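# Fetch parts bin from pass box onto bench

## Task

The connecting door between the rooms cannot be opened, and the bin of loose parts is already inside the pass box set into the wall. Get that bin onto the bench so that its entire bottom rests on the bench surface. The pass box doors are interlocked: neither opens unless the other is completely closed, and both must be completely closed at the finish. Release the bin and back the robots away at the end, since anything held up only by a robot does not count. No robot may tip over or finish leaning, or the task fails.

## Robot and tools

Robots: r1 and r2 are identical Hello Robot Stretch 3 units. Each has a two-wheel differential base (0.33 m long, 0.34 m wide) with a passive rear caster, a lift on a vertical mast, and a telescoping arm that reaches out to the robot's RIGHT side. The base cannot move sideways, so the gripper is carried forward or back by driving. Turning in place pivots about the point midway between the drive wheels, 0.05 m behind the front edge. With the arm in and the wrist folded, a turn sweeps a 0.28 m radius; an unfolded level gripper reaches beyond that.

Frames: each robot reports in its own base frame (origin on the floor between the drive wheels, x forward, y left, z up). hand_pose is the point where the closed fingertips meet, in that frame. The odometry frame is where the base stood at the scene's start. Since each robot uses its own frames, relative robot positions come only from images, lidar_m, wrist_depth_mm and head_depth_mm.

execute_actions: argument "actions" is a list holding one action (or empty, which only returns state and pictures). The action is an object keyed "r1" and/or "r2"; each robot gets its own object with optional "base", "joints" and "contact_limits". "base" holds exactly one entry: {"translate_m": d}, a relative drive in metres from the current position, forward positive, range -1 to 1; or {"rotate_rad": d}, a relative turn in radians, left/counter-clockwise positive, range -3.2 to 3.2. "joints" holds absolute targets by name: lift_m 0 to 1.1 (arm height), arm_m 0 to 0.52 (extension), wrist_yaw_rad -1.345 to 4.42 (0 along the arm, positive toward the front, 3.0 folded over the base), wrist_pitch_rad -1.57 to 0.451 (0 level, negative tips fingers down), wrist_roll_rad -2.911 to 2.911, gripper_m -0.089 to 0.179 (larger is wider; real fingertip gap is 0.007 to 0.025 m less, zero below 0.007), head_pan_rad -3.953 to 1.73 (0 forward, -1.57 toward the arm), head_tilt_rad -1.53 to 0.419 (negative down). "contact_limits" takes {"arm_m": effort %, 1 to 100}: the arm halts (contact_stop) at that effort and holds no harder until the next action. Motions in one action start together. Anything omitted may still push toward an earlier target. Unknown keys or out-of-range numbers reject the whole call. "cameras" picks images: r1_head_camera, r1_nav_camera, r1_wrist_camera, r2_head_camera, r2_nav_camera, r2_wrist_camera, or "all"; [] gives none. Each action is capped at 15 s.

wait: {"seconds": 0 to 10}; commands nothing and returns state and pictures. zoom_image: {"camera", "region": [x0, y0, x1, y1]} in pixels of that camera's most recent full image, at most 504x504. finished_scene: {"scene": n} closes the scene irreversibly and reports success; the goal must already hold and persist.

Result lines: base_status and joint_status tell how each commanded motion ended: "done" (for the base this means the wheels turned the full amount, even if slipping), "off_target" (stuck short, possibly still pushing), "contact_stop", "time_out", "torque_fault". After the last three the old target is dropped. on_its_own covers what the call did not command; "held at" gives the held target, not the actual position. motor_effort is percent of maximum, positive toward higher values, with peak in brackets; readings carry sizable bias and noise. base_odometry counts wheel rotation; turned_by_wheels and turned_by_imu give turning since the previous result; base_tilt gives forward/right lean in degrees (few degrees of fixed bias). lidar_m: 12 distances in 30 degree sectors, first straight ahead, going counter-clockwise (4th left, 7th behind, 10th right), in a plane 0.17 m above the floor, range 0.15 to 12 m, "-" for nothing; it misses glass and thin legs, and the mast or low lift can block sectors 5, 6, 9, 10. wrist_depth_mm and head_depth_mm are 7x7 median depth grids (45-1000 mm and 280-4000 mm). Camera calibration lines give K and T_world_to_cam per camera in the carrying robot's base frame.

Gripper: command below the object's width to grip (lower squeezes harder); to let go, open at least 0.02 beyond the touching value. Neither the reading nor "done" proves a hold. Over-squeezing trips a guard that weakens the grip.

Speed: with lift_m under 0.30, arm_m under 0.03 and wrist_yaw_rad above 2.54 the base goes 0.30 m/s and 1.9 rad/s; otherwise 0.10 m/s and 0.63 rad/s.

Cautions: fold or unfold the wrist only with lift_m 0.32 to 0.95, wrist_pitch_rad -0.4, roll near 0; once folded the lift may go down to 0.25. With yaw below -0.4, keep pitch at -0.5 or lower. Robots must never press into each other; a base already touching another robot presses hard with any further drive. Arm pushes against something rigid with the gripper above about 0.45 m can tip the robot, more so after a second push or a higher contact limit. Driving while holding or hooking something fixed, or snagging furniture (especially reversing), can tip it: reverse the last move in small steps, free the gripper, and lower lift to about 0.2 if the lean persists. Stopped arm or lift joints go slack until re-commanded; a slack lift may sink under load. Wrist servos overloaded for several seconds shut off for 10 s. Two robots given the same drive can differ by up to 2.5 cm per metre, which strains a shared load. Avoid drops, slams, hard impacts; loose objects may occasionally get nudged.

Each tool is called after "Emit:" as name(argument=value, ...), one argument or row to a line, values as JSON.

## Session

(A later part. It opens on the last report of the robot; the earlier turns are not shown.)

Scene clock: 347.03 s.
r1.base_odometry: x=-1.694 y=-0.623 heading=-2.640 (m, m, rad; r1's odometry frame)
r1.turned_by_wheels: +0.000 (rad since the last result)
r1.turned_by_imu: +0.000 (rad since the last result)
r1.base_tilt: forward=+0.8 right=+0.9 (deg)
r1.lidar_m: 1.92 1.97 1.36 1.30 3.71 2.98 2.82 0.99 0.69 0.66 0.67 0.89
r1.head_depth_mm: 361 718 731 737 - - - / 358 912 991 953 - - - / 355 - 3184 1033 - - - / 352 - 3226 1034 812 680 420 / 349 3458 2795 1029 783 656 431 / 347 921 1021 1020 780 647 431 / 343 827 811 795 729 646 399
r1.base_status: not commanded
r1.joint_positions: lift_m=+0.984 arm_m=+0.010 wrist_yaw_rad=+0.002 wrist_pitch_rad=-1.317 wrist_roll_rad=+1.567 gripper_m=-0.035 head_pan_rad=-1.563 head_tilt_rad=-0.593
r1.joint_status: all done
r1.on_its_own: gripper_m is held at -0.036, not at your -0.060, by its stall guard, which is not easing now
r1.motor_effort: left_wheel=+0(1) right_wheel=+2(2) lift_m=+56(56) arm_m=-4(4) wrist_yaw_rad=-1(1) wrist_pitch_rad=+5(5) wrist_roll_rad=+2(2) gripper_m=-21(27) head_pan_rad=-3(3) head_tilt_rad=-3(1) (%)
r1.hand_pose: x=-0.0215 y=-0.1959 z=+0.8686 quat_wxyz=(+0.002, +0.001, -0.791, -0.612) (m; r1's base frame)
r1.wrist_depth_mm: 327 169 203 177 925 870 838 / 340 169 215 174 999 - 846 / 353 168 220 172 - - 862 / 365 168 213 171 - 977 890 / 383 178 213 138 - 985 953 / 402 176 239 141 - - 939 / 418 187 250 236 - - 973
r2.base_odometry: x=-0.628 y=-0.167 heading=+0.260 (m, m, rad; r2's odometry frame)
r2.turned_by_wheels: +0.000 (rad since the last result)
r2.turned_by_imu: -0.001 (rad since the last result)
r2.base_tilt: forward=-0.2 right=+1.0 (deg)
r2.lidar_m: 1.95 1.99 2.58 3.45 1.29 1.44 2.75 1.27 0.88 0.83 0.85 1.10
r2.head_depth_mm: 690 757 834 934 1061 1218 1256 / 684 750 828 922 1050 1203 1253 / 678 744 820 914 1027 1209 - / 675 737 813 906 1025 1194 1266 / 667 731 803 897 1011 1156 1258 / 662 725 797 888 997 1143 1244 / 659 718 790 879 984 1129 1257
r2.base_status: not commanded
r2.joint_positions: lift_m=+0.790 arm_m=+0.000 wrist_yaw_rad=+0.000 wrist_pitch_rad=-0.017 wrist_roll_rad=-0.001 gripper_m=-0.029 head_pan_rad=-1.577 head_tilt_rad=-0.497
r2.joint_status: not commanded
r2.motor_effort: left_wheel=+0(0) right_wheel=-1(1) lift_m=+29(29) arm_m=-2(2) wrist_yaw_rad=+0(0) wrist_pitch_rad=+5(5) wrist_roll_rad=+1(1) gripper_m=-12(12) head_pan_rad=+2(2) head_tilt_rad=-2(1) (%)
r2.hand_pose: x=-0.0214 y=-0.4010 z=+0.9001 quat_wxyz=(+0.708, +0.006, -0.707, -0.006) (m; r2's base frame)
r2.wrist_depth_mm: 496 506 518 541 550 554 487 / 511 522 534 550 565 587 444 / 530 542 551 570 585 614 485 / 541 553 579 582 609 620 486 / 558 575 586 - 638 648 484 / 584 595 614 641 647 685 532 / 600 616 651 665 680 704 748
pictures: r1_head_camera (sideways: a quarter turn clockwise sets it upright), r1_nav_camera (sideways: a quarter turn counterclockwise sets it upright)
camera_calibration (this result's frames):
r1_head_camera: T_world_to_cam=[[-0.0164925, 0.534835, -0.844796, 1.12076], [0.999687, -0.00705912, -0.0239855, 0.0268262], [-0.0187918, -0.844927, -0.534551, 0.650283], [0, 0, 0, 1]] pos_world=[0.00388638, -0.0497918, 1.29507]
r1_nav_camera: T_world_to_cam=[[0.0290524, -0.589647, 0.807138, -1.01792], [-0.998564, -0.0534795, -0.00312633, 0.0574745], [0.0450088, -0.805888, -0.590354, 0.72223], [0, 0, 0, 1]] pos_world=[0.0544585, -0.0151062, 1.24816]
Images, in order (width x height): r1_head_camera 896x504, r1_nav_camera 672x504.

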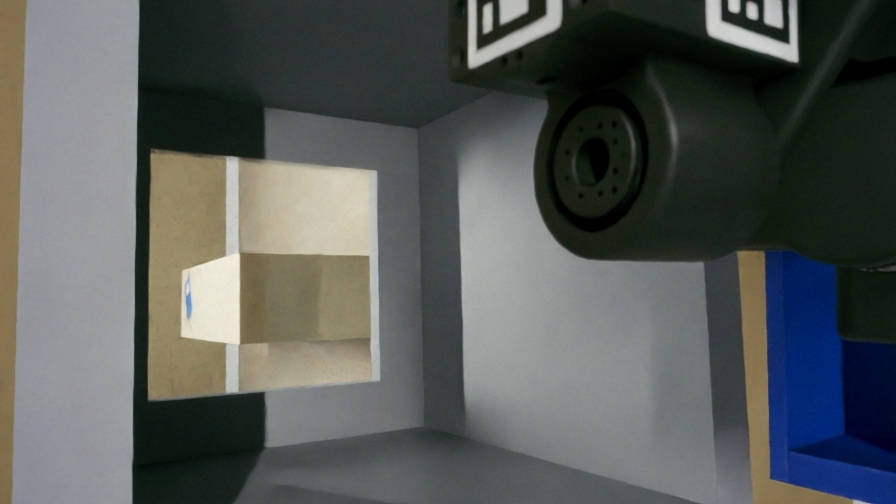

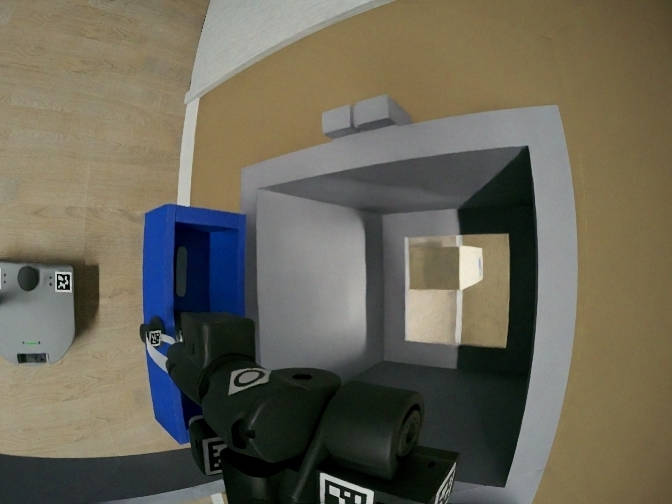

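Emit:
execute_actions(
  actions=[
    {"r1":{"base":{"translate_m":0.45},"joints":{"gripper_m":-0.045,"head_pan_rad":1.2,"head_tilt_rad":-0.5}}},
  ],
  cameras=["r1_head_camera","r1_nav_camera","r1_wrist_camera"],
)

Scene clock: 355.43 s.
r1.base_odometry: x=-2.088 y=-0.840 heading=-2.640 (m, m, rad; r1's odometry frame)
r1.turned_by_wheels: +0.000 (rad since the last result)
r1.turned_by_imu: +0.000 (rad since the last result)
r1.base_tilt: forward=+0.8 right=+0.9 (deg)
r1.lidar_m: 1.48 1.51 1.98 1.31 2.80 3.44 3.19 0.95 0.67 0.63 0.64 0.82
r1.head_depth_mm: 1792 1877 1965 2079 2055 1634 1338 / 2012 2167 2274 2428 2090 1627 1338 / 2363 2506 2690 2738 2081 1629 1330 / 2792 3049 3303 2851 2075 1627 1331 / 3333 3644 3878 2865 2060 1618 1325 / 3250 3529 3801 2856 2065 1627 1324 / 3095 3378 3624 2843 2055 1617 1323
r1.base_status: done
r1.joint_positions: lift_m=+0.984 arm_m=+0.010 wrist_yaw_rad=+0.002 wrist_pitch_rad=-1.317 wrist_roll_rad=+1.567 gripper_m=-0.035 head_pan_rad=+1.193 head_tilt_rad=-0.507
r1.joint_status: gripper_m off_target (ended at -0.035, target -0.045); the others done
r1.on_its_own: gripper_m is held at -0.036, not at your -0.045, by its stall guard, which is not easing now
r1.motor_effort: left_wheel=-2(3) right_wheel=+2(6) lift_m=+56(56) arm_m=-4(4) wrist_yaw_rad=-1(1) wrist_pitch_rad=+5(5) wrist_roll_rad=+2(2) gripper_m=-21(71) head_pan_rad=+1(27) head_tilt_rad=+3(10) (%)
r1.hand_pose: x=-0.0215 y=-0.1959 z=+0.8686 quat_wxyz=(+0.002, +0.001, -0.791, -0.612) (m; r1's base frame)
r1.wrist_depth_mm: 254 169 203 177 947 876 823 / 436 170 214 174 - - 833 / 452 168 218 172 - - 869 / 462 169 212 172 - 957 899 / 468 177 213 138 - 992 920 / 461 177 239 141 - - 928 / 456 187 249 237 - - 991
r2.base_odometry: x=-0.628 y=-0.167 heading=+0.260 (m, m, rad; r2's odometry frame)
r2.turned_by_wheels: +0.000 (rad since the last result)
r2.turned_by_imu: -0.002 (rad since the last result)
r2.base_tilt: forward=-0.2 right=+1.1 (deg)
r2.lidar_m: 1.95 1.99 2.59 3.43 1.29 1.44 2.76 1.27 0.88 0.83 0.84 1.10
r2.head_depth_mm: 689 752 833 938 1056 1218 1255 / 684 749 827 926 1045 1217 1261 / 679 744 821 915 1035 1212 - / 671 735 808 906 1027 1192 1267 / 671 731 804 893 1008 1155 1263 / 664 725 797 886 999 1142 1252 / 659 718 789 880 991 1124 1254
r2.base_status: not commanded
r2.joint_positions: lift_m=+0.790 arm_m=+0.000 wrist_yaw_rad=+0.000 wrist_pitch_rad=-0.017 wrist_roll_rad=-0.001 gripper_m=-0.029 head_pan_rad=-1.577 head_tilt_rad=-0.497
r2.joint_status: not commanded
r2.motor_effort: left_wheel=+0(0) right_wheel=-1(1) lift_m=+29(29) arm_m=-2(1) wrist_yaw_rad=+0(1) wrist_pitch_rad=+5(5) wrist_roll_rad=+0(1) gripper_m=-12(12) head_pan_rad=+2(2) head_tilt_rad=-1(1) (%)
r2.hand_pose: x=-0.0214 y=-0.4010 z=+0.9001 quat_wxyz=(+0.708, +0.006, -0.707, -0.006) (m; r2's base frame)
r2.wrist_depth_mm: 490 502 524 529 547 564 486 / 510 529 530 552 574 579 439 / 527 531 563 561 591 589 482 / 545 553 577 573 616 627 493 / 563 579 589 - 627 660 490 / 581 598 614 633 661 684 536 / 609 631 624 655 685 698 716
pictures: r1_head_camera (sideways: a quarter turn clockwise sets it upright), r1_nav_camera (sideways: a quarter turn counterclockwise sets it upright), r1_wrist_camera
camera_calibration (this result's frames):
r1_head_camera: T_world_to_cam=[[-0.15832, -0.432648, -0.887553, 1.17739], [-0.922964, 0.38422, -0.0226562, 0.0368264], [0.350818, 0.815592, -0.460148, 0.551219], [0, 0, 0, 1]] pos_world=[0.0270161, 0.0456759, 1.29947]
r1_nav_camera: T_world_to_cam=[[0.168404, 0.490975, 0.854742, -1.08084], [0.945457, -0.325746, 0.000835699, 0.040458], [0.278839, 0.807981, -0.519052, 0.628038], [0, 0, 0, 1]] pos_world=[-0.0313547, 0.0364024, 1.24979]
r1_wrist_camera: T_world_to_cam=[[0.0209833, 0.96674, -0.254899, 0.4129], [0.983607, 0.0257109, 0.178483, -0.0934408], [0.1791, -0.254466, -0.950353, 0.941651], [0, 0, 0, 1]] pos_world=[-0.0854051, -0.157146, 1.01683]
Images, in order (width x height): r1_head_camera 896x504, r1_nav_camera 672x504, r1_wrist_camera 644x364.

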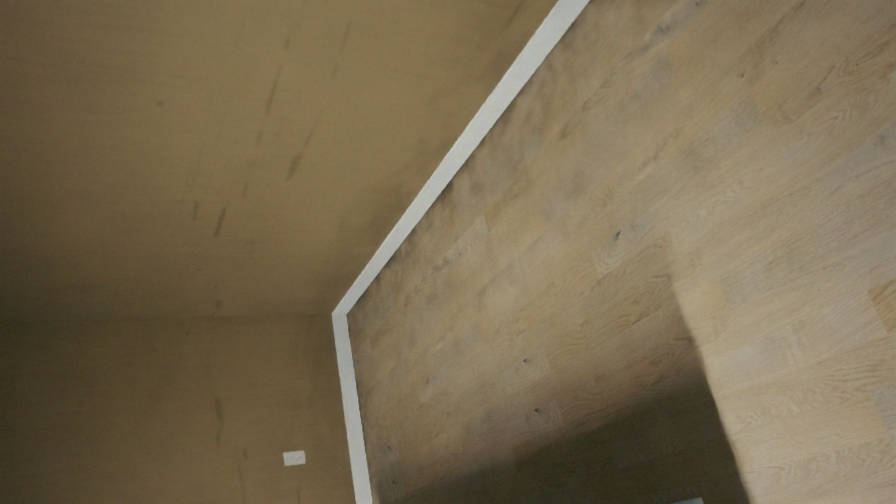

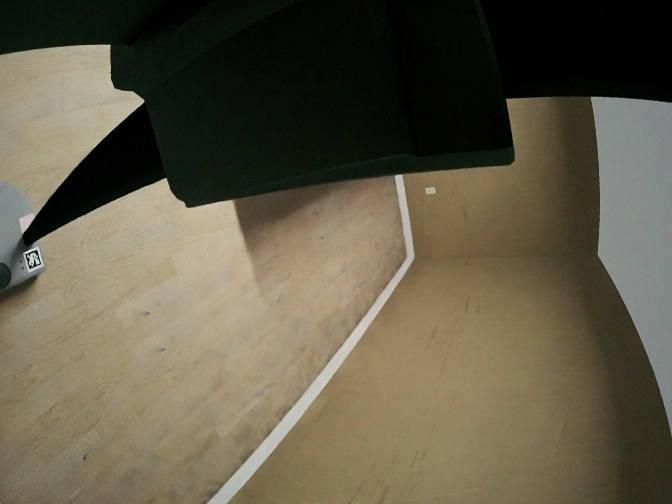

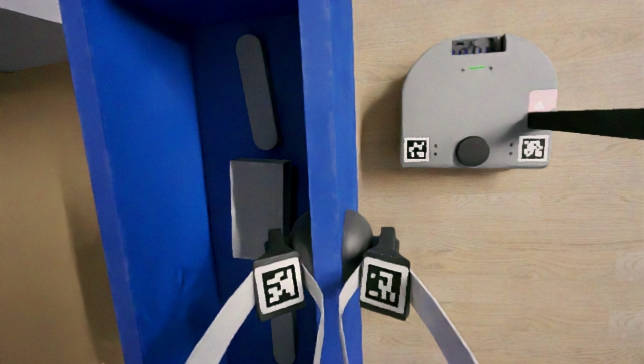

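Emit:
execute_actions(
  actions=[
    {"r1":{"base":{"rotate_rad":1.56},"joints":{"lift_m":1.04,"head_pan_rad":0.0,"head_tilt_rad":-0.4}}},
  ],
  cameras=["r1_head_camera","r1_nav_camera"],
)

Scene clock: 364.17 s.
r1.base_odometry: x=-2.088 y=-0.840 heading=-1.080 (m, m, rad; r1's odometry frame)
r1.turned_by_wheels: +1.560 (rad since the last result)
r1.turned_by_imu: +1.577 (rad since the last result)
r1.base_tilt: forward=+0.8 right=+0.9 (deg)
r1.lidar_m: 1.31 1.44 3.46 3.25 0.97 0.67 0.63 0.65 0.81 1.48 1.51 1.95
r1.head_depth_mm: 3260 3408 3461 3310 2431 1801 1441 / 3337 3503 3776 3642 2405 1806 1439 / 3255 3493 3754 3643 2398 1796 1434 / 3217 3531 3702 3601 2413 1794 1429 / 3181 3422 3555 1483 2174 1669 1424 / 3146 3374 3542 1466 2391 1786 1432 / 3152 3373 3470 1461 2389 1787 1423
r1.base_status: done
r1.joint_positions: lift_m=+1.039 arm_m=+0.010 wrist_yaw_rad=+0.002 wrist_pitch_rad=-1.317 wrist_roll_rad=+1.567 gripper_m=-0.035 head_pan_rad=+0.007 head_tilt_rad=-0.409
r1.joint_status: all done
r1.on_its_own: gripper_m is held at -0.036, not at your -0.045, by its stall guard, which is not easing now
r1.motor_effort: left_wheel=-2(6) right_wheel=+3(6) lift_m=+56(59) arm_m=-4(3) wrist_yaw_rad=-1(2) wrist_pitch_rad=+5(5) wrist_roll_rad=+2(2) gripper_m=-21(21) head_pan_rad=-3(28) head_tilt_rad=+3(16) (%)
r1.hand_pose: x=-0.0215 y=-0.1959 z=+0.9236 quat_wxyz=(+0.002, +0.001, -0.791, -0.612) (m; r1's base frame)
r1.wrist_depth_mm: - 169 203 178 - 933 871 / - 169 214 175 - - 893 / - 169 219 172 - - 933 / - 168 212 171 - - 947 / - 178 213 138 - - 974 / - 177 240 142 - - - / - 186 249 236 - - -
r2.base_odometry: x=-0.628 y=-0.167 heading=+0.260 (m, m, rad; r2's odometry frame)
r2.turned_by_wheels: +0.000 (rad since the last result)
r2.turned_by_imu: -0.002 (rad since the last result)
r2.base_tilt: forward=-0.1 right=+1.0 (deg)
r2.lidar_m: 1.95 2.00 2.59 3.44 1.29 1.44 2.76 1.28 0.88 0.83 0.84 1.10
r2.head_depth_mm: 692 756 834 937 1060 1218 1257 / 686 750 826 927 1046 1206 1258 / 676 744 819 912 1033 1210 - / 675 735 812 902 1021 1190 1265 / 668 731 808 898 1015 1158 1262 / 666 726 802 887 1001 1146 1255 / 659 719 793 881 986 1129 1251
r2.base_status: not commanded
r2.joint_positions: lift_m=+0.790 arm_m=+0.000 wrist_yaw_rad=+0.000 wrist_pitch_rad=-0.017 wrist_roll_rad=-0.001 gripper_m=-0.029 head_pan_rad=-1.577 head_tilt_rad=-0.497
r2.joint_status: not commanded
r2.motor_effort: left_wheel=+0(0) right_wheel=+0(1) lift_m=+28(29) arm_m=-2(1) wrist_yaw_rad=+0(0) wrist_pitch_rad=+5(5) wrist_roll_rad=+0(0) gripper_m=-12(13) head_pan_rad=+2(2) head_tilt_rad=-1(1) (%)
r2.hand_pose: x=-0.0214 y=-0.4010 z=+0.9001 quat_wxyz=(+0.708, +0.006, -0.707, -0.006) (m; r2's base frame)
r2.wrist_depth_mm: 503 512 516 529 543 557 488 / 519 520 543 546 563 573 437 / 526 534 547 585 585 603 488 / 539 555 561 593 598 624 492 / 561 561 592 - 619 642 485 / 578 592 610 635 650 703 539 / 608 619 648 650 678 705 734
pictures: r1_head_camera (sideways: a quarter turn clockwise sets it upright), r1_nav_camera (sideways: a quarter turn counterclockwise sets it upright)
camera_calibration (this result's frames):
r1_head_camera: T_world_to_cam=[[-0.370763, -0.0151776, -0.928603, 1.23225], [0.0114784, 0.999715, -0.0209229, 0.0288726], [0.928656, -0.0184163, -0.370484, 0.431015], [0, 0, 0, 1]] pos_world=[0.0562755, -0.00222406, 1.30456]
r1_nav_camera: T_world_to_cam=[[0.431557, 0.0277658, 0.901658, -1.14364], [0.053007, -0.99858, 0.00537993, 0.0399855], [0.900527, 0.0454724, -0.432415, 0.511515], [0, 0, 0, 1]] pos_world=[0.0307927, 0.0484229, 1.25215]
Images, in order (width x height): r1_head_camera 896x504, r1_nav_camera 672x504.

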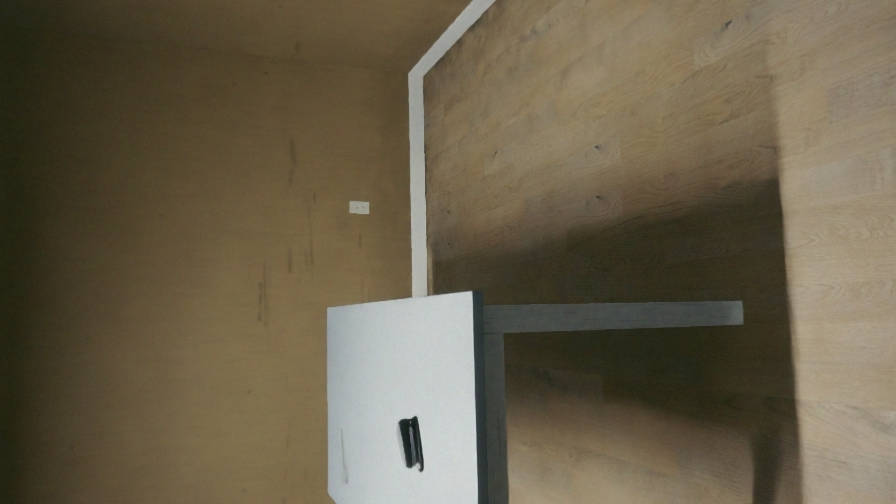

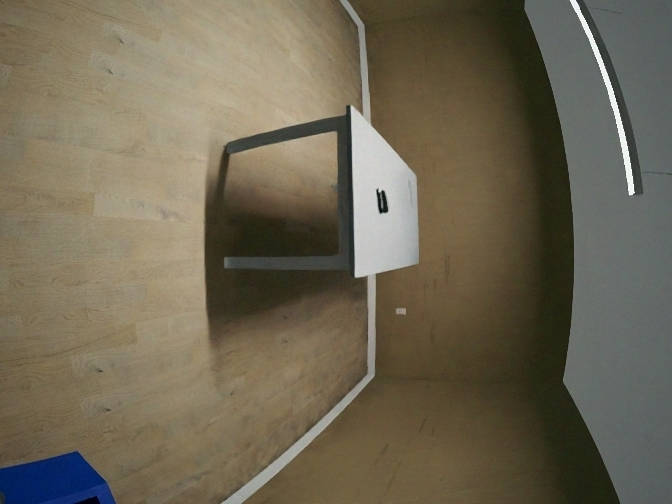

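Emit:
execute_actions(
  actions=[
    {"r1":{"base":{"rotate_rad":0.385}}},
  ],
  cameras=[],
)

Emit:
execute_actions(
  actions=[
    {"r1":{"base":{"translate_m":1.0}}},
  ],
  cameras=[],
)

Emit:
execute_actions(
  actions=[
    {"r1":{"base":{"rotate_rad":1.25},"joints":{"head_pan_rad":-1.57,"head_tilt_rad":-0.7}}},
  ],
  cameras=["r1_head_camera","r1_nav_camera"],
)

Scene clock: 387.20 s.
r1.base_odometry: x=-2.088 y=-0.840 heading=-0.695 (m, m, rad; r1's odometry frame)
r1.turned_by_wheels: +0.385 (rad since the last result)
r1.turned_by_imu: +0.388 (rad since the last result)
r1.base_tilt: forward=+0.8 right=+0.9 (deg)
r1.lidar_m: 1.45 3.65 3.24 1.17 0.71 0.63 0.63 0.73 1.32 1.48 1.76 1.31
r1.head_depth_mm: 3077 3280 3443 3186 2425 1801 1439 / 3197 3389 3494 1507 2203 1672 1434 / 3296 3472 3613 1604 2394 1800 1442 / 3372 3615 3740 1596 2404 1796 1432 / 3476 3701 3999 1598 2284 1741 1428 / 3551 3856 - 3355 2281 1795 1431 / 3666 3929 - 3569 2363 1789 1429
r1.base_status: done
r1.joint_positions: lift_m=+1.039 arm_m=+0.010 wrist_yaw_rad=+0.002 wrist_pitch_rad=-1.317 wrist_roll_rad=+1.567 gripper_m=-0.035 head_pan_rad=+0.007 head_tilt_rad=-0.409
r1.joint_status: not commanded
r1.on_its_own: gripper_m is held at -0.036, not at your -0.045, by its stall guard, which is not easing now
r1.motor_effort: left_wheel=-2(7) right_wheel=+3(5) lift_m=+56(56) arm_m=-4(3) wrist_yaw_rad=-3(2) wrist_pitch_rad=+5(5) wrist_roll_rad=+2(2) gripper_m=-21(21) head_pan_rad=-2(2) head_tilt_rad=+3(3) (%)
r1.hand_pose: x=-0.0215 y=-0.1959 z=+0.9236 quat_wxyz=(+0.002, +0.001, -0.791, -0.612) (m; r1's base frame)
r1.wrist_depth_mm: - 170 202 177 959 926 882 / - 168 215 175 - - 898 / - 169 221 172 - - 934 / - 168 213 171 - - 947 / - 177 213 138 - - 972 / - 177 240 141 - - - / - 187 250 236 - - -
r2.base_odometry: x=-0.628 y=-0.167 heading=+0.260 (m, m, rad; r2's odometry frame)
r2.turned_by_wheels: +0.000 (rad since the last result)
r2.turned_by_imu: -0.001 (rad since the last result)
r2.base_tilt: forward=-0.1 right=+1.0 (deg)
r2.lidar_m: 1.96 1.99 2.59 3.45 1.29 1.44 2.76 1.27 0.88 0.83 0.84 1.10
r2.head_depth_mm: 690 756 837 931 1058 1216 1256 / 687 750 828 920 1043 1211 1259 / 676 742 820 912 1041 1213 - / 674 739 813 910 1024 1196 1267 / 669 733 806 896 1016 1155 1263 / 665 724 797 892 1000 1146 1248 / 660 718 790 874 991 1126 1247
r2.base_status: not commanded
r2.joint_positions: lift_m=+0.790 arm_m=+0.000 wrist_yaw_rad=+0.000 wrist_pitch_rad=-0.017 wrist_roll_rad=-0.001 gripper_m=-0.029 head_pan_rad=-1.577 head_tilt_rad=-0.497
r2.joint_status: not commanded
r2.motor_effort: left_wheel=+0(0) right_wheel=-1(2) lift_m=+29(29) arm_m=-2(1) wrist_yaw_rad=+0(0) wrist_pitch_rad=+5(5) wrist_roll_rad=+0(1) gripper_m=-12(12) head_pan_rad=+2(2) head_tilt_rad=+0(1) (%)
r2.hand_pose: x=-0.0214 y=-0.4010 z=+0.9001 quat_wxyz=(+0.708, +0.006, -0.707, -0.006) (m; r2's base frame)
r2.wrist_depth_mm: 492 508 516 539 549 551 487 / 516 530 536 554 556 580 438 / 519 542 558 557 587 601 491 / 539 558 567 593 606 626 492 / 559 581 607 - 629 646 492 / 575 605 621 644 653 694 544 / 618 621 645 654 671 707 735
pictures: none
No camera images: the call's "cameras" was empty. Leave "cameras" out to get every camera's image.

Scene clock: 398.27 s.
r1.base_odometry: x=-1.321 y=-1.480 heading=-0.695 (m, m, rad; r1's odometry frame)
r1.turned_by_wheels: +0.000 (rad since the last result)
r1.turned_by_imu: +0.000 (rad since the last result)
r1.base_tilt: forward=+0.8 right=+0.9 (deg)
r1.lidar_m: 1.81 0.48 2.96 2.91 1.77 1.58 1.58 1.85 1.78 1.78 0.46 0.63
r1.head_depth_mm: 2261 2444 2574 1512 999 747 596 / 2349 2492 2660 1498 999 746 596 / 2414 2542 2739 1494 992 744 595 / 2452 2635 2847 1601 990 743 594 / 2555 2703 2878 3088 990 743 594 / 2624 2778 3034 3196 2385 741 592 / 2723 2902 3097 3310 2376 1724 591
r1.base_status: done
r1.joint_positions: lift_m=+1.039 arm_m=+0.010 wrist_yaw_rad=+0.002 wrist_pitch_rad=-1.317 wrist_roll_rad=+1.567 gripper_m=-0.035 head_pan_rad=+0.007 head_tilt_rad=-0.409
r1.joint_status: not commanded
r1.on_its_own: gripper_m is held at -0.036, not at your -0.045, by its stall guard, which is not easing now
r1.motor_effort: left_wheel=-2(3) right_wheel=+3(7) lift_m=+56(56) arm_m=-4(4) wrist_yaw_rad=-2(1) wrist_pitch_rad=+5(5) wrist_roll_rad=+2(2) gripper_m=-21(22) head_pan_rad=-3(3) head_tilt_rad=+3(4) (%)
r1.hand_pose: x=-0.0215 y=-0.1959 z=+0.9236 quat_wxyz=(+0.002, +0.001, -0.791, -0.612) (m; r1's base frame)
r1.wrist_depth_mm: - 169 202 176 - 932 886 / - 169 214 174 - - 885 / - 168 220 172 - - 923 / - 168 214 170 - - 941 / - 178 213 137 - - 981 / - 177 241 142 - - - / - 187 250 236 - - 997
r2.base_odometry: x=-0.628 y=-0.167 heading=+0.260 (m, m, rad; r2's odometry frame)
r2.turned_by_wheels: +0.000 (rad since the last result)
r2.turned_by_imu: -0.003 (rad since the last result)
r2.base_tilt: forward=-0.1 right=+1.1 (deg)
r2.lidar_m: 1.96 1.99 2.59 3.45 1.29 1.44 2.76 1.27 0.88 0.83 0.84 1.09
r2.head_depth_mm: 689 756 834 936 1055 1224 1250 / 685 746 827 922 1046 1205 1269 / 682 744 819 920 1039 1204 - / 675 740 812 905 1017 1191 1270 / 668 729 803 898 1006 1155 1266 / 667 727 800 890 1000 1142 1247 / 661 723 793 877 989 1132 1245
r2.base_status: not commanded
r2.joint_positions: lift_m=+0.790 arm_m=+0.000 wrist_yaw_rad=+0.000 wrist_pitch_rad=-0.017 wrist_roll_rad=-0.001 gripper_m=-0.029 head_pan_rad=-1.577 head_tilt_rad=-0.497
r2.joint_status: not commanded
r2.motor_effort: left_wheel=+0(0) right_wheel=-1(0) lift_m=+29(29) arm_m=-2(1) wrist_yaw_rad=+0(0) wrist_pitch_rad=+5(5) wrist_roll_rad=+1(1) gripper_m=-12(12) head_pan_rad=+2(2) head_tilt_rad=-1(1) (%)
r2.hand_pose: x=-0.0214 y=-0.4010 z=+0.9001 quat_wxyz=(+0.708, +0.006, -0.707, -0.006) (m; r2's base frame)
r2.wrist_depth_mm: 509 506 527 539 553 572 480 / 515 514 534 546 567 581 434 / 532 532 551 564 588 613 499 / 541 567 586 584 608 615 488 / 554 584 607 - 622 645 487 / 583 596 608 646 653 684 549 / 605 620 656 673 688 695 743
pictures: none
No camera images: the call's "cameras" was empty. Leave "cameras" out to get every camera's image.

Scene clock: 401.23 s.
r1.base_odometry: x=-1.321 y=-1.480 heading=+0.555 (m, m, rad; r1's odometry frame)
r1.turned_by_wheels: +1.250 (rad since the last result)
r1.turned_by_imu: +1.264 (rad since the last result)
r1.base_tilt: forward=+0.9 right=+0.9 (deg)
r1.lidar_m: 2.96 2.26 1.64 1.58 1.63 1.85 1.78 1.83 0.46 1.07 0.48 0.52
r1.head_depth_mm: 2400 2622 - - - - 349 / 2382 2616 - - - - 345 / 2372 2542 - - - - - / 2363 1773 1164 809 711 - - / 2357 1762 1161 862 690 - 333 / 2358 1736 1148 859 687 421 349 / 2356 2567 1143 857 684 381 334
r1.base_status: done
r1.joint_positions: lift_m=+1.039 arm_m=+0.010 wrist_yaw_rad=+0.002 wrist_pitch_rad=-1.317 wrist_roll_rad=+1.567 gripper_m=-0.035 head_pan_rad=-1.563 head_tilt_rad=-0.691
r1.joint_status: all done
r1.on_its_own: gripper_m is held at -0.036, not at your -0.045, by its stall guard, which is not easing now
r1.motor_effort: left_wheel=-2(7) right_wheel=+3(7) lift_m=+56(57) arm_m=-4(4) wrist_yaw_rad=-1(2) wrist_pitch_rad=+5(5) wrist_roll_rad=+2(2) gripper_m=-21(21) head_pan_rad=-3(29) head_tilt_rad=-4(18) (%)
r1.hand_pose: x=-0.0215 y=-0.1959 z=+0.9236 quat_wxyz=(+0.002, +0.001, -0.791, -0.612) (m; r1's base frame)
r1.wrist_depth_mm: 378 169 203 177 976 941 865 / 392 169 214 174 - - 878 / 408 168 220 173 - - 935 / 428 168 214 171 - 992 940 / 442 177 213 138 - - 959 / 462 176 241 141 - - 997 / 489 186 250 236 - - -
r2.base_odometry: x=-0.628 y=-0.167 heading=+0.260 (m, m, rad; r2's odometry frame)
r2.turned_by_wheels: +0.000 (rad since the last result)
r2.turned_by_imu: -0.001 (rad since the last result)
r2.base_tilt: forward=-0.1 right=+1.0 (deg)
r2.lidar_m: 1.95 1.99 2.59 3.45 1.29 1.44 2.76 1.27 0.88 0.83 0.84 1.10
r2.head_depth_mm: 690 753 835 935 1057 1224 1260 / 686 745 827 922 1046 1205 1254 / 682 742 819 918 1034 1204 - / 673 734 810 906 1021 1198 1269 / 669 731 803 897 1012 1164 1268 / 663 726 796 887 998 1141 1247 / 659 721 790 880 990 1127 1256
r2.base_status: not commanded
r2.joint_positions: lift_m=+0.790 arm_m=+0.000 wrist_yaw_rad=+0.000 wrist_pitch_rad=-0.017 wrist_roll_rad=-0.001 gripper_m=-0.029 head_pan_rad=-1.577 head_tilt_rad=-0.497
r2.joint_status: not commanded
r2.motor_effort: left_wheel=+0(0) right_wheel=-1(1) lift_m=+29(29) arm_m=-2(1) wrist_yaw_rad=+0(1) wrist_pitch_rad=+5(5) wrist_roll_rad=+0(1) gripper_m=-12(12) head_pan_rad=+2(2) head_tilt_rad=-1(1) (%)
r2.hand_pose: x=-0.0214 y=-0.4010 z=+0.9001 quat_wxyz=(+0.708, +0.006, -0.707, -0.006) (m; r2's base frame)
r2.wrist_depth_mm: 490 501 517 537 558 555 494 / 503 516 534 560 568 588 441 / 519 548 562 589 601 605 484 / 550 567 567 606 601 613 494 / 561 585 597 - 631 649 485 / 578 594 622 635 653 683 532 / 612 617 643 670 687 709 744
pictures: r1_head_camera (sideways: a quarter turn clockwise sets it upright), r1_nav_camera (sideways: a quarter turn counterclockwise sets it upright)
camera_calibration (this result's frames):
r1_head_camera: T_world_to_cam=[[-0.0173602, 0.615021, -0.78832, 1.04714], [0.999671, -0.00419589, -0.025288, 0.0285189], [-0.0188604, -0.7885, -0.614746, 0.754615], [0, 0, 0, 1]] pos_world=[0.0039013, -0.0488789, 1.2901]
r1_nav_camera: T_world_to_cam=[[0.0299133, -0.665874, 0.745464, -0.937538], [-0.998544, -0.0533947, -0.0076253, 0.0633309], [0.0448814, -0.744151, -0.666502, 0.821287], [0, 0, 0, 1]] pos_world=[0.0544231, -0.00973983, 1.24677]
Images, in order (width x height): r1_head_camera 896x504, r1_nav_camera 672x504.

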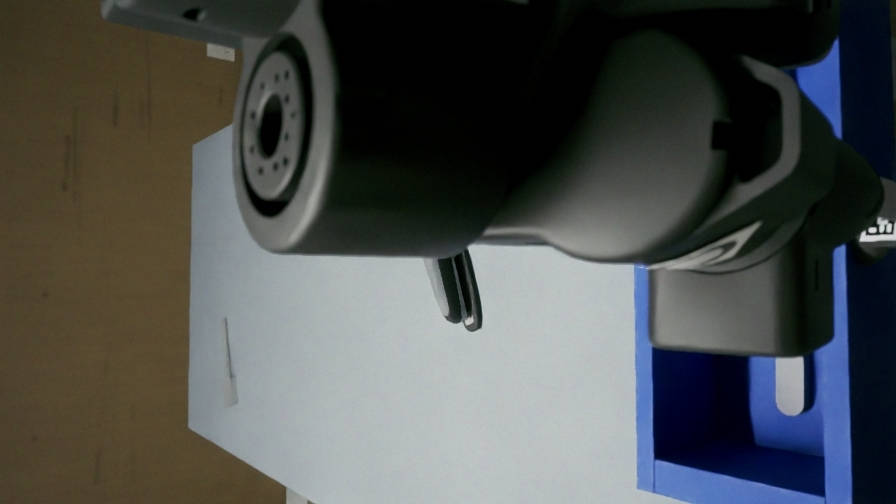

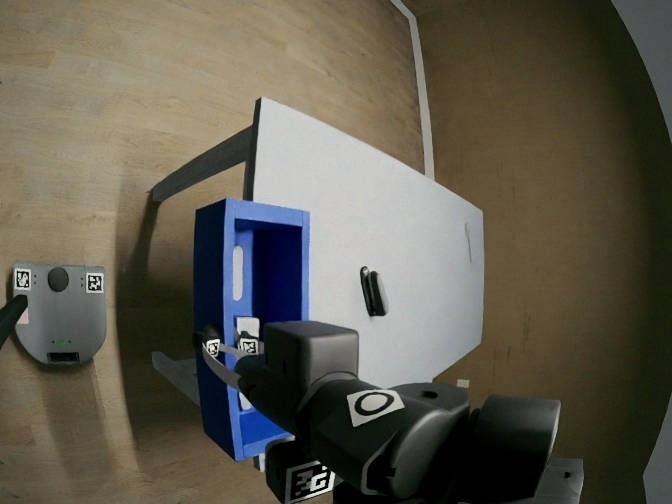

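Emit:
execute_actions(
  actions=[
    {"r1":{"joints":{"arm_m":0.24}}},
  ],
  cameras=[],
)

Emit:
execute_actions(
  actions=[
    {"r1":{"joints":{"lift_m":0.9}}},
  ],
  cameras=["r1_head_camera","r1_nav_camera"],
)

Scene clock: 410.17 s.
r1.base_odometry: x=-1.321 y=-1.480 heading=+0.555 (m, m, rad; r1's odometry frame)
r1.turned_by_wheels: +0.000 (rad since the last result)
r1.turned_by_imu: +0.000 (rad since the last result)
r1.base_tilt: forward=+0.8 right=+0.9 (deg)
r1.lidar_m: 2.97 2.26 1.64 1.58 1.63 1.86 1.78 1.84 0.46 1.07 0.48 0.52
r1.head_depth_mm: 2314 2697 2858 881 698 610 816 / - - 1210 594 551 608 1137 / 2300 - - 614 548 606 1205 / 2342 2523 - 606 636 589 1203 / 2351 1745 1214 615 541 586 1198 / 2370 1740 1147 586 537 584 1200 / 2335 2580 1143 858 683 583 1195
r1.base_status: not commanded
r1.joint_positions: lift_m=+1.039 arm_m=+0.240 wrist_yaw_rad=+0.000 wrist_pitch_rad=-1.317 wrist_roll_rad=+1.567 gripper_m=-0.035 head_pan_rad=-1.563 head_tilt_rad=-0.691
r1.joint_status: all done
r1.on_its_own: gripper_m is held at -0.036, not at your -0.045, by its stall guard, which is not easing now
r1.motor_effort: left_wheel=-2(2) right_wheel=+3(3) lift_m=+57(56) arm_m=+3(5) wrist_yaw_rad=-1(1) wrist_pitch_rad=+5(5) wrist_roll_rad=+2(2) gripper_m=-21(21) head_pan_rad=-3(3) head_tilt_rad=-2(2) (%)
r1.hand_pose: x=-0.0215 y=-0.4253 z=+0.9236 quat_wxyz=(+0.002, +0.001, -0.791, -0.612) (m; r1's base frame)
r1.wrist_depth_mm: 375 169 204 177 284 921 869 / 396 169 214 174 290 975 - / 407 169 220 173 304 - - / 426 168 214 170 312 - 954 / 443 177 213 138 317 - 981 / 462 177 241 141 324 - - / 483 187 252 236 345 - -
r2.base_odometry: x=-0.628 y=-0.167 heading=+0.260 (m, m, rad; r2's odometry frame)
r2.turned_by_wheels: +0.000 (rad since the last result)
r2.turned_by_imu: -0.002 (rad since the last result)
r2.base_tilt: forward=-0.1 right=+1.0 (deg)
r2.lidar_m: 1.95 1.99 2.58 3.44 1.29 1.44 2.76 1.27 0.88 0.83 0.84 1.10
r2.head_depth_mm: 691 754 835 936 1063 1218 1263 / 686 752 829 925 1050 1209 1267 / 679 747 821 911 1037 1208 - / 674 738 812 906 1019 1185 1277 / 668 730 805 895 1013 1163 1254 / 663 724 793 886 1003 1140 1247 / 659 720 791 881 991 1128 1237
r2.base_status: not commanded
r2.joint_positions: lift_m=+0.790 arm_m=+0.000 wrist_yaw_rad=+0.000 wrist_pitch_rad=-0.017 wrist_roll_rad=-0.001 gripper_m=-0.029 head_pan_rad=-1.577 head_tilt_rad=-0.497
r2.joint_status: not commanded
r2.motor_effort: left_wheel=+0(0) right_wheel=+0(1) lift_m=+29(29) arm_m=-1(2) wrist_yaw_rad=+0(0) wrist_pitch_rad=+5(5) wrist_roll_rad=+1(1) gripper_m=-12(12) head_pan_rad=+2(2) head_tilt_rad=-1(1) (%)
r2.hand_pose: x=-0.0214 y=-0.4010 z=+0.9001 quat_wxyz=(+0.708, +0.006, -0.707, -0.006) (m; r2's base frame)
r2.wrist_depth_mm: 496 506 515 538 551 564 486 / 513 525 541 554 569 587 442 / 523 536 557 561 581 601 488 / 540 562 584 593 602 611 495 / 554 581 587 - 617 627 500 / 590 590 592 642 654 670 543 / 607 621 653 658 681 699 741
pictures: none
No camera images: the call's "cameras" was empty. Leave "cameras" out to get every camera's image.

Scene clock: 412.77 s.
r1.base_odometry: x=-1.321 y=-1.480 heading=+0.555 (m, m, rad; r1's odometry frame)
r1.turned_by_wheels: +0.000 (rad since the last result)
r1.turned_by_imu: -0.003 (rad since the last result)
r1.base_tilt: forward=+0.8 right=+0.9 (deg)
r1.lidar_m: 2.97 2.28 1.64 1.58 1.62 1.86 1.78 1.83 0.46 1.06 0.48 0.51
r1.head_depth_mm: 2373 2670 - - 698 610 821 / 2396 2631 - 846 597 608 1139 / 2367 2166 - - 642 606 1207 / 2384 1765 1216 - 592 603 1207 / 2357 1735 1152 862 646 587 1199 / 2337 1732 1146 860 598 586 1196 / 2329 2573 1142 856 685 583 1190
r1.base_status: not commanded
r1.joint_positions: lift_m=+0.935 arm_m=+0.240 wrist_yaw_rad=+0.001 wrist_pitch_rad=-1.324 wrist_roll_rad=+1.567 gripper_m=-0.035 head_pan_rad=-1.563 head_tilt_rad=-0.692
r1.joint_status: lift_m contact_stop (moved -0.104 of -0.139)
r1.on_its_own: gripper_m is held at -0.036, not at your -0.045, by its stall guard, which is not easing now; lift_m is slack since a contact_stop, until your next command for it (your +0.900 is given up)
r1.motor_effort: left_wheel=+2(3) right_wheel=-2(3) lift_m=+33(51) arm_m=+3(3) wrist_yaw_rad=-1(2) wrist_pitch_rad=+7(10) wrist_roll_rad=+2(2) gripper_m=-19(21) head_pan_rad=-2(2) head_tilt_rad=-3(3) (%)
r1.hand_pose: x=-0.0215 y=-0.4237 z=+0.8193 quat_wxyz=(+0.002, +0.001, -0.789, -0.615) (m; r1's base frame)
r1.wrist_depth_mm: 136 172 197 145 188 817 789 / 141 172 207 143 194 862 - / 267 172 213 189 199 540 - / 280 171 192 187 206 919 866 / 288 171 195 138 211 936 879 / 287 170 232 137 215 947 903 / 324 179 240 229 230 989 932
r2.base_odometry: x=-0.628 y=-0.167 heading=+0.260 (m, m, rad; r2's odometry frame)
r2.turned_by_wheels: +0.000 (rad since the last result)
r2.turned_by_imu: -0.001 (rad since the last result)
r2.base_tilt: forward=-0.1 right=+1.3 (deg)
r2.lidar_m: 1.95 2.00 2.59 3.44 1.30 1.44 2.76 1.27 0.88 0.83 0.84 1.10
r2.head_depth_mm: 689 755 835 938 1061 1227 1256 / 684 750 825 923 1043 1211 1261 / 679 745 818 915 1034 1205 - / 672 736 814 905 1023 1191 1258 / 670 729 807 896 1015 1162 1260 / 665 726 803 885 997 1142 1248 / 663 722 790 877 984 1133 1252
r2.base_status: not commanded
r2.joint_positions: lift_m=+0.790 arm_m=+0.000 wrist_yaw_rad=+0.000 wrist_pitch_rad=-0.017 wrist_roll_rad=-0.001 gripper_m=-0.029 head_pan_rad=-1.577 head_tilt_rad=-0.497
r2.joint_status: not commanded
r2.motor_effort: left_wheel=+0(0) right_wheel=-1(0) lift_m=+29(29) arm_m=-2(1) wrist_yaw_rad=+0(0) wrist_pitch_rad=+5(5) wrist_roll_rad=+0(1) gripper_m=-12(12) head_pan_rad=+1(2) head_tilt_rad=-1(1) (%)
r2.hand_pose: x=-0.0214 y=-0.4010 z=+0.9001 quat_wxyz=(+0.708, +0.006, -0.707, -0.006) (m; r2's base frame)
r2.wrist_depth_mm: 503 504 521 540 546 566 480 / 510 523 539 555 568 589 444 / 523 548 549 569 585 602 479 / 541 559 576 588 609 613 494 / 556 581 593 - 628 634 493 / 585 605 605 649 646 675 539 / 596 618 645 660 687 713 738
pictures: r1_head_camera (sideways: a quarter turn clockwise sets it upright), r1_nav_camera (sideways: a quarter turn counterclockwise sets it upright)
camera_calibration (this result's frames):
r1_head_camera: T_world_to_cam=[[-0.0172168, 0.615934, -0.78761, 1.04621], [0.99967, -0.00441101, -0.0253019, 0.028537], [-0.0190585, -0.787785, -0.615655, 0.755799], [0, 0, 0, 1]] pos_world=[0.00388925, -0.0488647, 1.29004]
r1_nav_camera: T_world_to_cam=[[0.0297572, -0.666741, 0.744695, -0.936535], [-0.998557, -0.0531419, -0.00767784, 0.0633994], [0.0446936, -0.743392, -0.667361, 0.822404], [0, 0, 0, 1]] pos_world=[0.0544203, -0.00968804, 1.24676]
Images, in order (width x height): r1_head_camera 896x504, r1_nav_camera 672x504.

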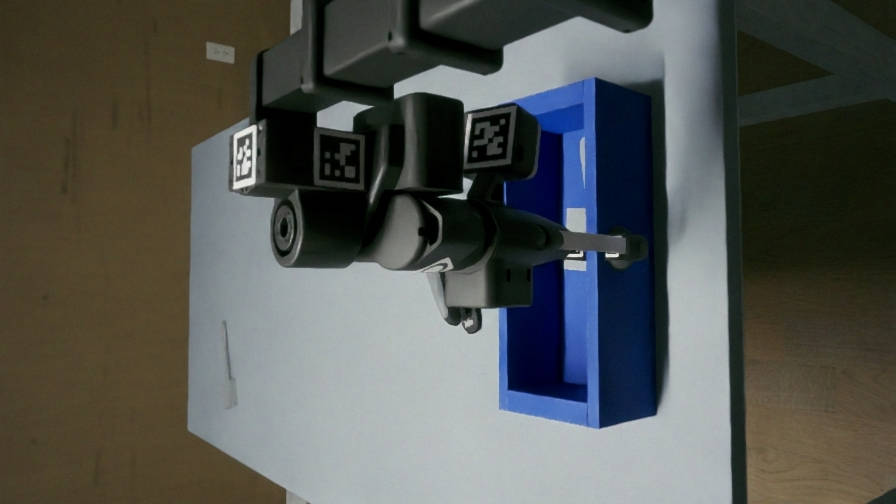

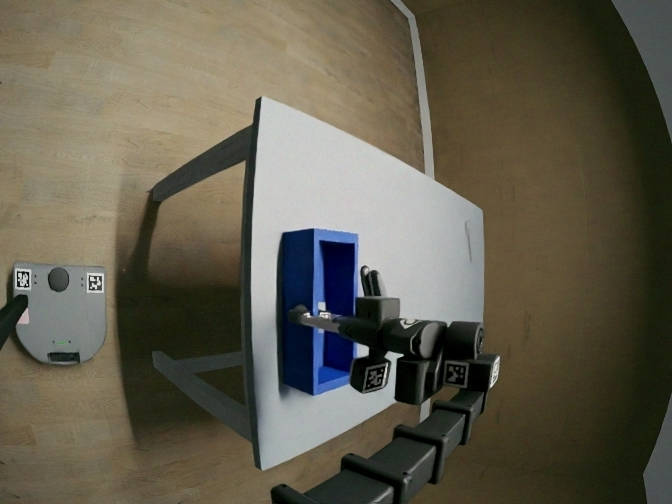

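On the table. Release.

Emit:
execute_actions(
  actions=[
    {"r1":{"joints":{"gripper_m":0.06,"lift_m":0.945}}},
  ],
  cameras=[],
)

Emit:
execute_actions(
  actions=[
    {"r1":{"joints":{"lift_m":1.05}}},
  ],
  cameras=[],
)

Emit:
execute_actions(
  actions=[
    {"r1":{"joints":{"arm_m":0.005,"wrist_pitch_rad":0.0,"gripper_m":-0.03,"head_tilt_rad":-0.5}}},
  ],
  cameras=["r1_head_camera","r1_nav_camera"],
)

Scene clock: 421.07 s.
r1.base_odometry: x=-1.321 y=-1.480 heading=+0.555 (m, m, rad; r1's odometry frame)
r1.turned_by_wheels: +0.000 (rad since the last result)
r1.turned_by_imu: -0.001 (rad since the last result)
r1.base_tilt: forward=+0.8 right=+0.9 (deg)
r1.lidar_m: 2.97 2.28 1.64 1.58 1.63 1.85 1.78 1.83 0.46 1.06 0.48 0.51
r1.head_depth_mm: 2381 2665 - - 699 610 820 / 2385 2625 - 847 596 608 1134 / 2375 2541 - - 650 604 1205 / 2372 1763 1130 - 611 589 1200 / 2354 1736 1154 864 645 587 1200 / 2349 1730 1146 858 605 584 1200 / 2341 2573 1138 855 684 582 1190
r1.base_status: not commanded
r1.joint_positions: lift_m=+0.944 arm_m=+0.240 wrist_yaw_rad=+0.001 wrist_pitch_rad=-1.304 wrist_roll_rad=+1.568 gripper_m=+0.060 head_pan_rad=-1.563 head_tilt_rad=-0.692
r1.joint_status: all done
r1.motor_effort: left_wheel=+0(1) right_wheel=+1(3) lift_m=+52(61) arm_m=+3(3) wrist_yaw_rad=+1(1) wrist_pitch_rad=+1(7) wrist_roll_rad=+2(2) gripper_m=+0(81) head_pan_rad=-3(2) head_tilt_rad=-2(2) (%)
r1.hand_pose: x=-0.0215 y=-0.4288 z=+0.8294 quat_wxyz=(+0.002, +0.001, -0.795, -0.607) (m; r1's base frame)
r1.wrist_depth_mm: 265 162 202 169 197 827 791 / 277 171 218 171 203 195 - / 286 171 226 173 208 199 - / 294 180 215 175 215 885 854 / 299 182 217 178 216 938 888 / 288 192 - 228 234 946 894 / 345 316 248 238 236 996 938
r2.base_odometry: x=-0.628 y=-0.167 heading=+0.260 (m, m, rad; r2's odometry frame)
r2.turned_by_wheels: +0.000 (rad since the last result)
r2.turned_by_imu: -0.001 (rad since the last result)
r2.base_tilt: forward=+0.1 right=+1.2 (deg)
r2.lidar_m: 1.95 1.99 2.59 3.45 1.30 1.44 2.76 1.27 0.88 0.83 0.84 1.10
r2.head_depth_mm: 689 753 833 934 1060 1222 1257 / 683 749 829 928 1051 1204 1262 / 680 742 823 913 1032 1207 - / 675 737 811 905 1018 1199 1271 / 668 733 803 891 1011 1161 1259 / 662 724 799 890 1001 1142 1245 / 660 718 790 877 990 1129 1255
r2.base_status: not commanded
r2.joint_positions: lift_m=+0.790 arm_m=+0.000 wrist_yaw_rad=+0.000 wrist_pitch_rad=-0.017 wrist_roll_rad=-0.001 gripper_m=-0.029 head_pan_rad=-1.577 head_tilt_rad=-0.497
r2.joint_status: not commanded
r2.motor_effort: left_wheel=+0(0) right_wheel=-1(2) lift_m=+29(29) arm_m=-2(1) wrist_yaw_rad=+0(0) wrist_pitch_rad=+5(5) wrist_roll_rad=+1(1) gripper_m=-12(12) head_pan_rad=+2(2) head_tilt_rad=-1(1) (%)
r2.hand_pose: x=-0.0214 y=-0.4010 z=+0.9001 quat_wxyz=(+0.708, +0.006, -0.707, -0.006) (m; r2's base frame)
r2.wrist_depth_mm: 499 510 526 546 552 563 484 / 514 524 528 546 576 583 439 / 518 543 557 565 590 598 483 / 539 560 571 599 607 617 484 / 549 582 605 - 651 655 492 / 577 597 616 643 686 696 540 / 606 620 636 671 687 707 732
pictures: none
No camera images: the call's "cameras" was empty. Leave "cameras" out to get every camera's image.

Scene clock: 422.87 s.
r1.base_odometry: x=-1.321 y=-1.480 heading=+0.555 (m, m, rad; r1's odometry frame)
r1.turned_by_wheels: +0.000 (rad since the last result)
r1.turned_by_imu: +0.000 (rad since the last result)
r1.base_tilt: forward=+0.8 right=+1.0 (deg)
r1.lidar_m: 2.97 2.28 1.65 1.58 1.63 1.86 1.78 1.84 0.46 1.05 0.48 0.51
r1.head_depth_mm: - 2684 2855 877 698 610 820 / - - 1294 873 615 607 1137 / - - 1230 868 652 605 1206 / 2319 2514 - 806 585 590 1205 / 2358 1751 1152 860 645 588 1205 / 2343 1727 1146 859 604 585 1195 / 2362 2585 1139 855 683 583 1192
r1.base_status: not commanded
r1.joint_positions: lift_m=+1.049 arm_m=+0.240 wrist_yaw_rad=+0.001 wrist_pitch_rad=-1.303 wrist_roll_rad=+1.568 gripper_m=+0.060 head_pan_rad=-1.563 head_tilt_rad=-0.692
r1.joint_status: all done
r1.motor_effort: left_wheel=+0(0) right_wheel=+2(2) lift_m=+51(52) arm_m=+3(2) wrist_yaw_rad=+0(1) wrist_pitch_rad=+1(1) wrist_roll_rad=+2(2) gripper_m=+0(0) head_pan_rad=-3(3) head_tilt_rad=-3(2) (%)
r1.hand_pose: x=-0.0215 y=-0.4290 z=+0.9344 quat_wxyz=(+0.002, +0.001, -0.795, -0.607) (m; r1's base frame)
r1.wrist_depth_mm: 399 368 263 228 290 947 894 / 417 382 310 307 299 973 - / 435 394 313 320 304 - - / 449 390 373 304 313 - 975 / 468 402 397 342 316 - 954 / 492 446 - 351 256 - - / 523 468 420 303 348 - -
r2.base_odometry: x=-0.628 y=-0.167 heading=+0.260 (m, m, rad; r2's odometry frame)
r2.turned_by_wheels: +0.000 (rad since the last result)
r2.turned_by_imu: +0.000 (rad since the last result)
r2.base_tilt: forward=-0.2 right=+1.0 (deg)
r2.lidar_m: 1.95 1.99 2.60 3.43 1.29 1.44 2.76 1.28 0.88 0.83 0.84 1.10
r2.head_depth_mm: 688 755 837 936 1057 1217 1261 / 683 748 826 924 1047 1208 1255 / 678 743 820 914 1039 1213 - / 676 738 814 908 1025 1195 1272 / 670 731 807 894 1011 1164 1269 / 664 724 802 884 1000 1139 1255 / 661 716 793 880 990 1131 1251
r2.base_status: not commanded
r2.joint_positions: lift_m=+0.790 arm_m=+0.000 wrist_yaw_rad=+0.000 wrist_pitch_rad=-0.017 wrist_roll_rad=-0.001 gripper_m=-0.029 head_pan_rad=-1.577 head_tilt_rad=-0.497
r2.joint_status: not commanded
r2.motor_effort: left_wheel=+0(0) right_wheel=+0(2) lift_m=+29(29) arm_m=-1(1) wrist_yaw_rad=+0(0) wrist_pitch_rad=+5(5) wrist_roll_rad=+0(1) gripper_m=-12(12) head_pan_rad=+2(2) head_tilt_rad=-1(1) (%)
r2.hand_pose: x=-0.0214 y=-0.4010 z=+0.9001 quat_wxyz=(+0.708, +0.006, -0.707, -0.006) (m; r2's base frame)
r2.wrist_depth_mm: 494 500 516 531 557 575 491 / 519 522 534 548 566 593 441 / 532 539 555 564 592 598 498 / 542 566 573 603 611 627 500 / 563 584 591 - 634 646 493 / 595 596 615 640 657 693 545 / 609 620 645 664 669 714 737
pictures: none
No camera images: the call's "cameras" was empty. Leave "cameras" out to get every camera's image.

Scene clock: 425.83 s.
r1.base_odometry: x=-1.321 y=-1.480 heading=+0.555 (m, m, rad; r1's odometry frame)
r1.turned_by_wheels: +0.000 (rad since the last result)
r1.turned_by_imu: +0.000 (rad since the last result)
r1.base_tilt: forward=+0.8 right=+0.9 (deg)
r1.lidar_m: 2.96 2.27 1.64 1.58 1.63 1.86 1.78 1.83 0.46 1.06 0.48 0.51
r1.head_depth_mm: 2370 2571 2772 - - - - / 2352 2565 2788 - - - - / 2369 2546 2723 - - - - / 2356 2565 2669 1216 - 618 547 / 2347 2544 2663 1184 885 636 545 / 2297 2543 2681 1172 852 583 542 / 2313 2517 2718 1169 848 663 545
r1.base_status: not commanded
r1.joint_positions: lift_m=+1.049 arm_m=+0.005 wrist_yaw_rad=+0.001 wrist_pitch_rad=-0.022 wrist_roll_rad=+1.568 gripper_m=-0.029 head_pan_rad=-1.563 head_tilt_rad=-0.507
r1.joint_status: all done
r1.motor_effort: left_wheel=+0(0) right_wheel=+2(1) lift_m=+52(52) arm_m=-4(3) wrist_yaw_rad=+0(1) wrist_pitch_rad=+6(7) wrist_roll_rad=+2(2) gripper_m=-12(88) head_pan_rad=-3(2) head_tilt_rad=+2(12) (%)
r1.hand_pose: x=-0.0212 y=-0.4059 z=+1.1580 quat_wxyz=(+0.002, +0.000, -1.000, -0.011) (m; r1's base frame)
r1.wrist_depth_mm: - - - - - 692 460 / - - - - - 686 466 / - - - - - 702 462 / - - - - - 692 452 / - - - - - 701 454 / - - - - - 714 469 / - - - - - 731 475
r2.base_odometry: x=-0.628 y=-0.167 heading=+0.260 (m, m, rad; r2's odometry frame)
r2.turned_by_wheels: +0.000 (rad since the last result)
r2.turned_by_imu: -0.001 (rad since the last result)
r2.base_tilt: forward=+0.0 right=+1.1 (deg)
r2.lidar_m: 1.95 1.99 2.58 3.46 1.29 1.44 2.77 1.27 0.88 0.83 0.84 1.09
r2.head_depth_mm: 691 756 835 933 1054 1224 1255 / 682 748 829 920 1052 1203 1264 / 680 744 820 917 1031 1221 - / 674 736 814 908 1023 1192 1265 / 669 732 805 898 1011 1159 1269 / 663 725 799 885 998 1138 1248 / 659 718 793 880 993 1134 1250
r2.base_status: not commanded
r2.joint_positions: lift_m=+0.790 arm_m=+0.000 wrist_yaw_rad=+0.000 wrist_pitch_rad=-0.017 wrist_roll_rad=-0.001 gripper_m=-0.029 head_pan_rad=-1.577 head_tilt_rad=-0.497
r2.joint_status: not commanded
r2.motor_effort: left_wheel=+0(0) right_wheel=-1(1) lift_m=+29(29) arm_m=-1(1) wrist_yaw_rad=-1(0) wrist_pitch_rad=+5(5) wrist_roll_rad=+0(1) gripper_m=-12(13) head_pan_rad=+2(2) head_tilt_rad=-1(1) (%)
r2.hand_pose: x=-0.0214 y=-0.4010 z=+0.9001 quat_wxyz=(+0.708, +0.006, -0.707, -0.006) (m; r2's base frame)
r2.wrist_depth_mm: 496 518 516 537 545 570 486 / 512 522 547 550 567 590 443 / 519 531 566 579 579 600 485 / 550 558 576 592 603 624 487 / 567 587 583 - 630 636 491 / 582 606 600 640 670 679 542 / 608 609 637 653 673 718 724
pictures: r1_head_camera (sideways: a quarter turn clockwise sets it upright), r1_nav_camera (sideways: a quarter turn counterclockwise sets it upright)
camera_calibration (this result's frames):
r1_head_camera: T_world_to_cam=[[-0.0160288, 0.46024, -0.88765, 1.17665], [0.999704, -0.00887289, -0.0226527, 0.0250936], [-0.0183017, -0.88775, -0.459962, 0.553229], [0, 0, 0, 1]] pos_world=[0.00389908, -0.0501894, 1.29948]
r1_nav_camera: T_world_to_cam=[[0.0286224, -0.518084, 0.85485, -1.08013], [-0.998553, -0.0537718, 0.000845361, 0.0523039], [0.0455288, -0.853638, -0.518874, 0.629229], [0, 0, 0, 1]] pos_world=[0.0544961, -0.0196531, 1.2498]
Images, in order (width x height): r1_head_camera 896x504, r1_nav_camera 672x504.

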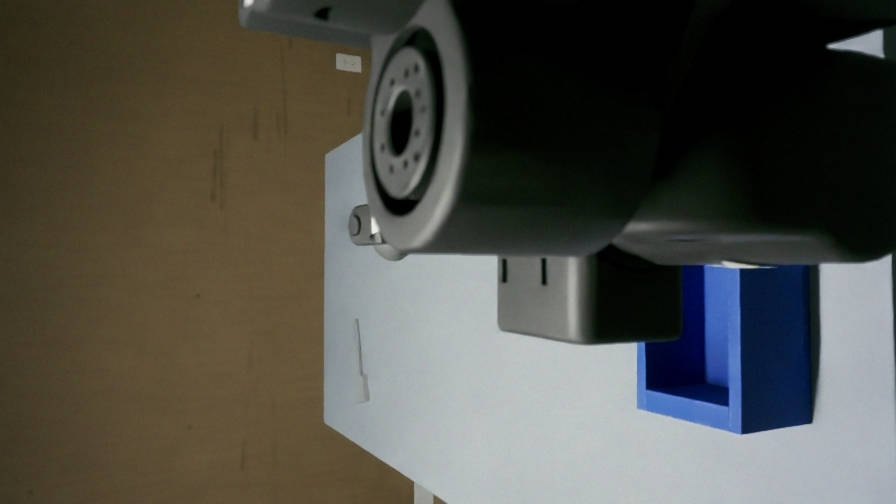

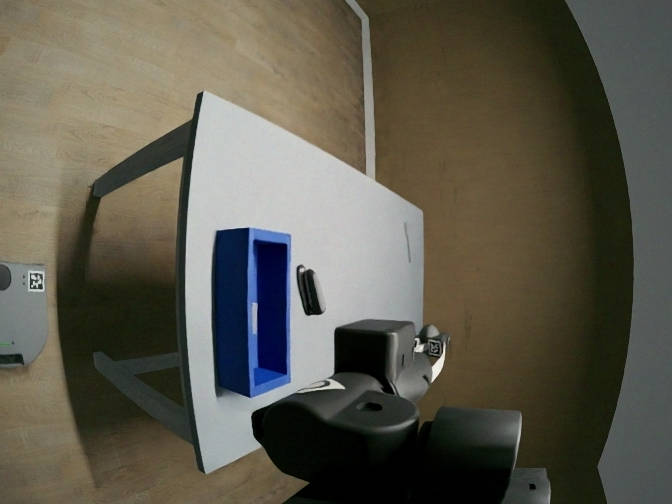

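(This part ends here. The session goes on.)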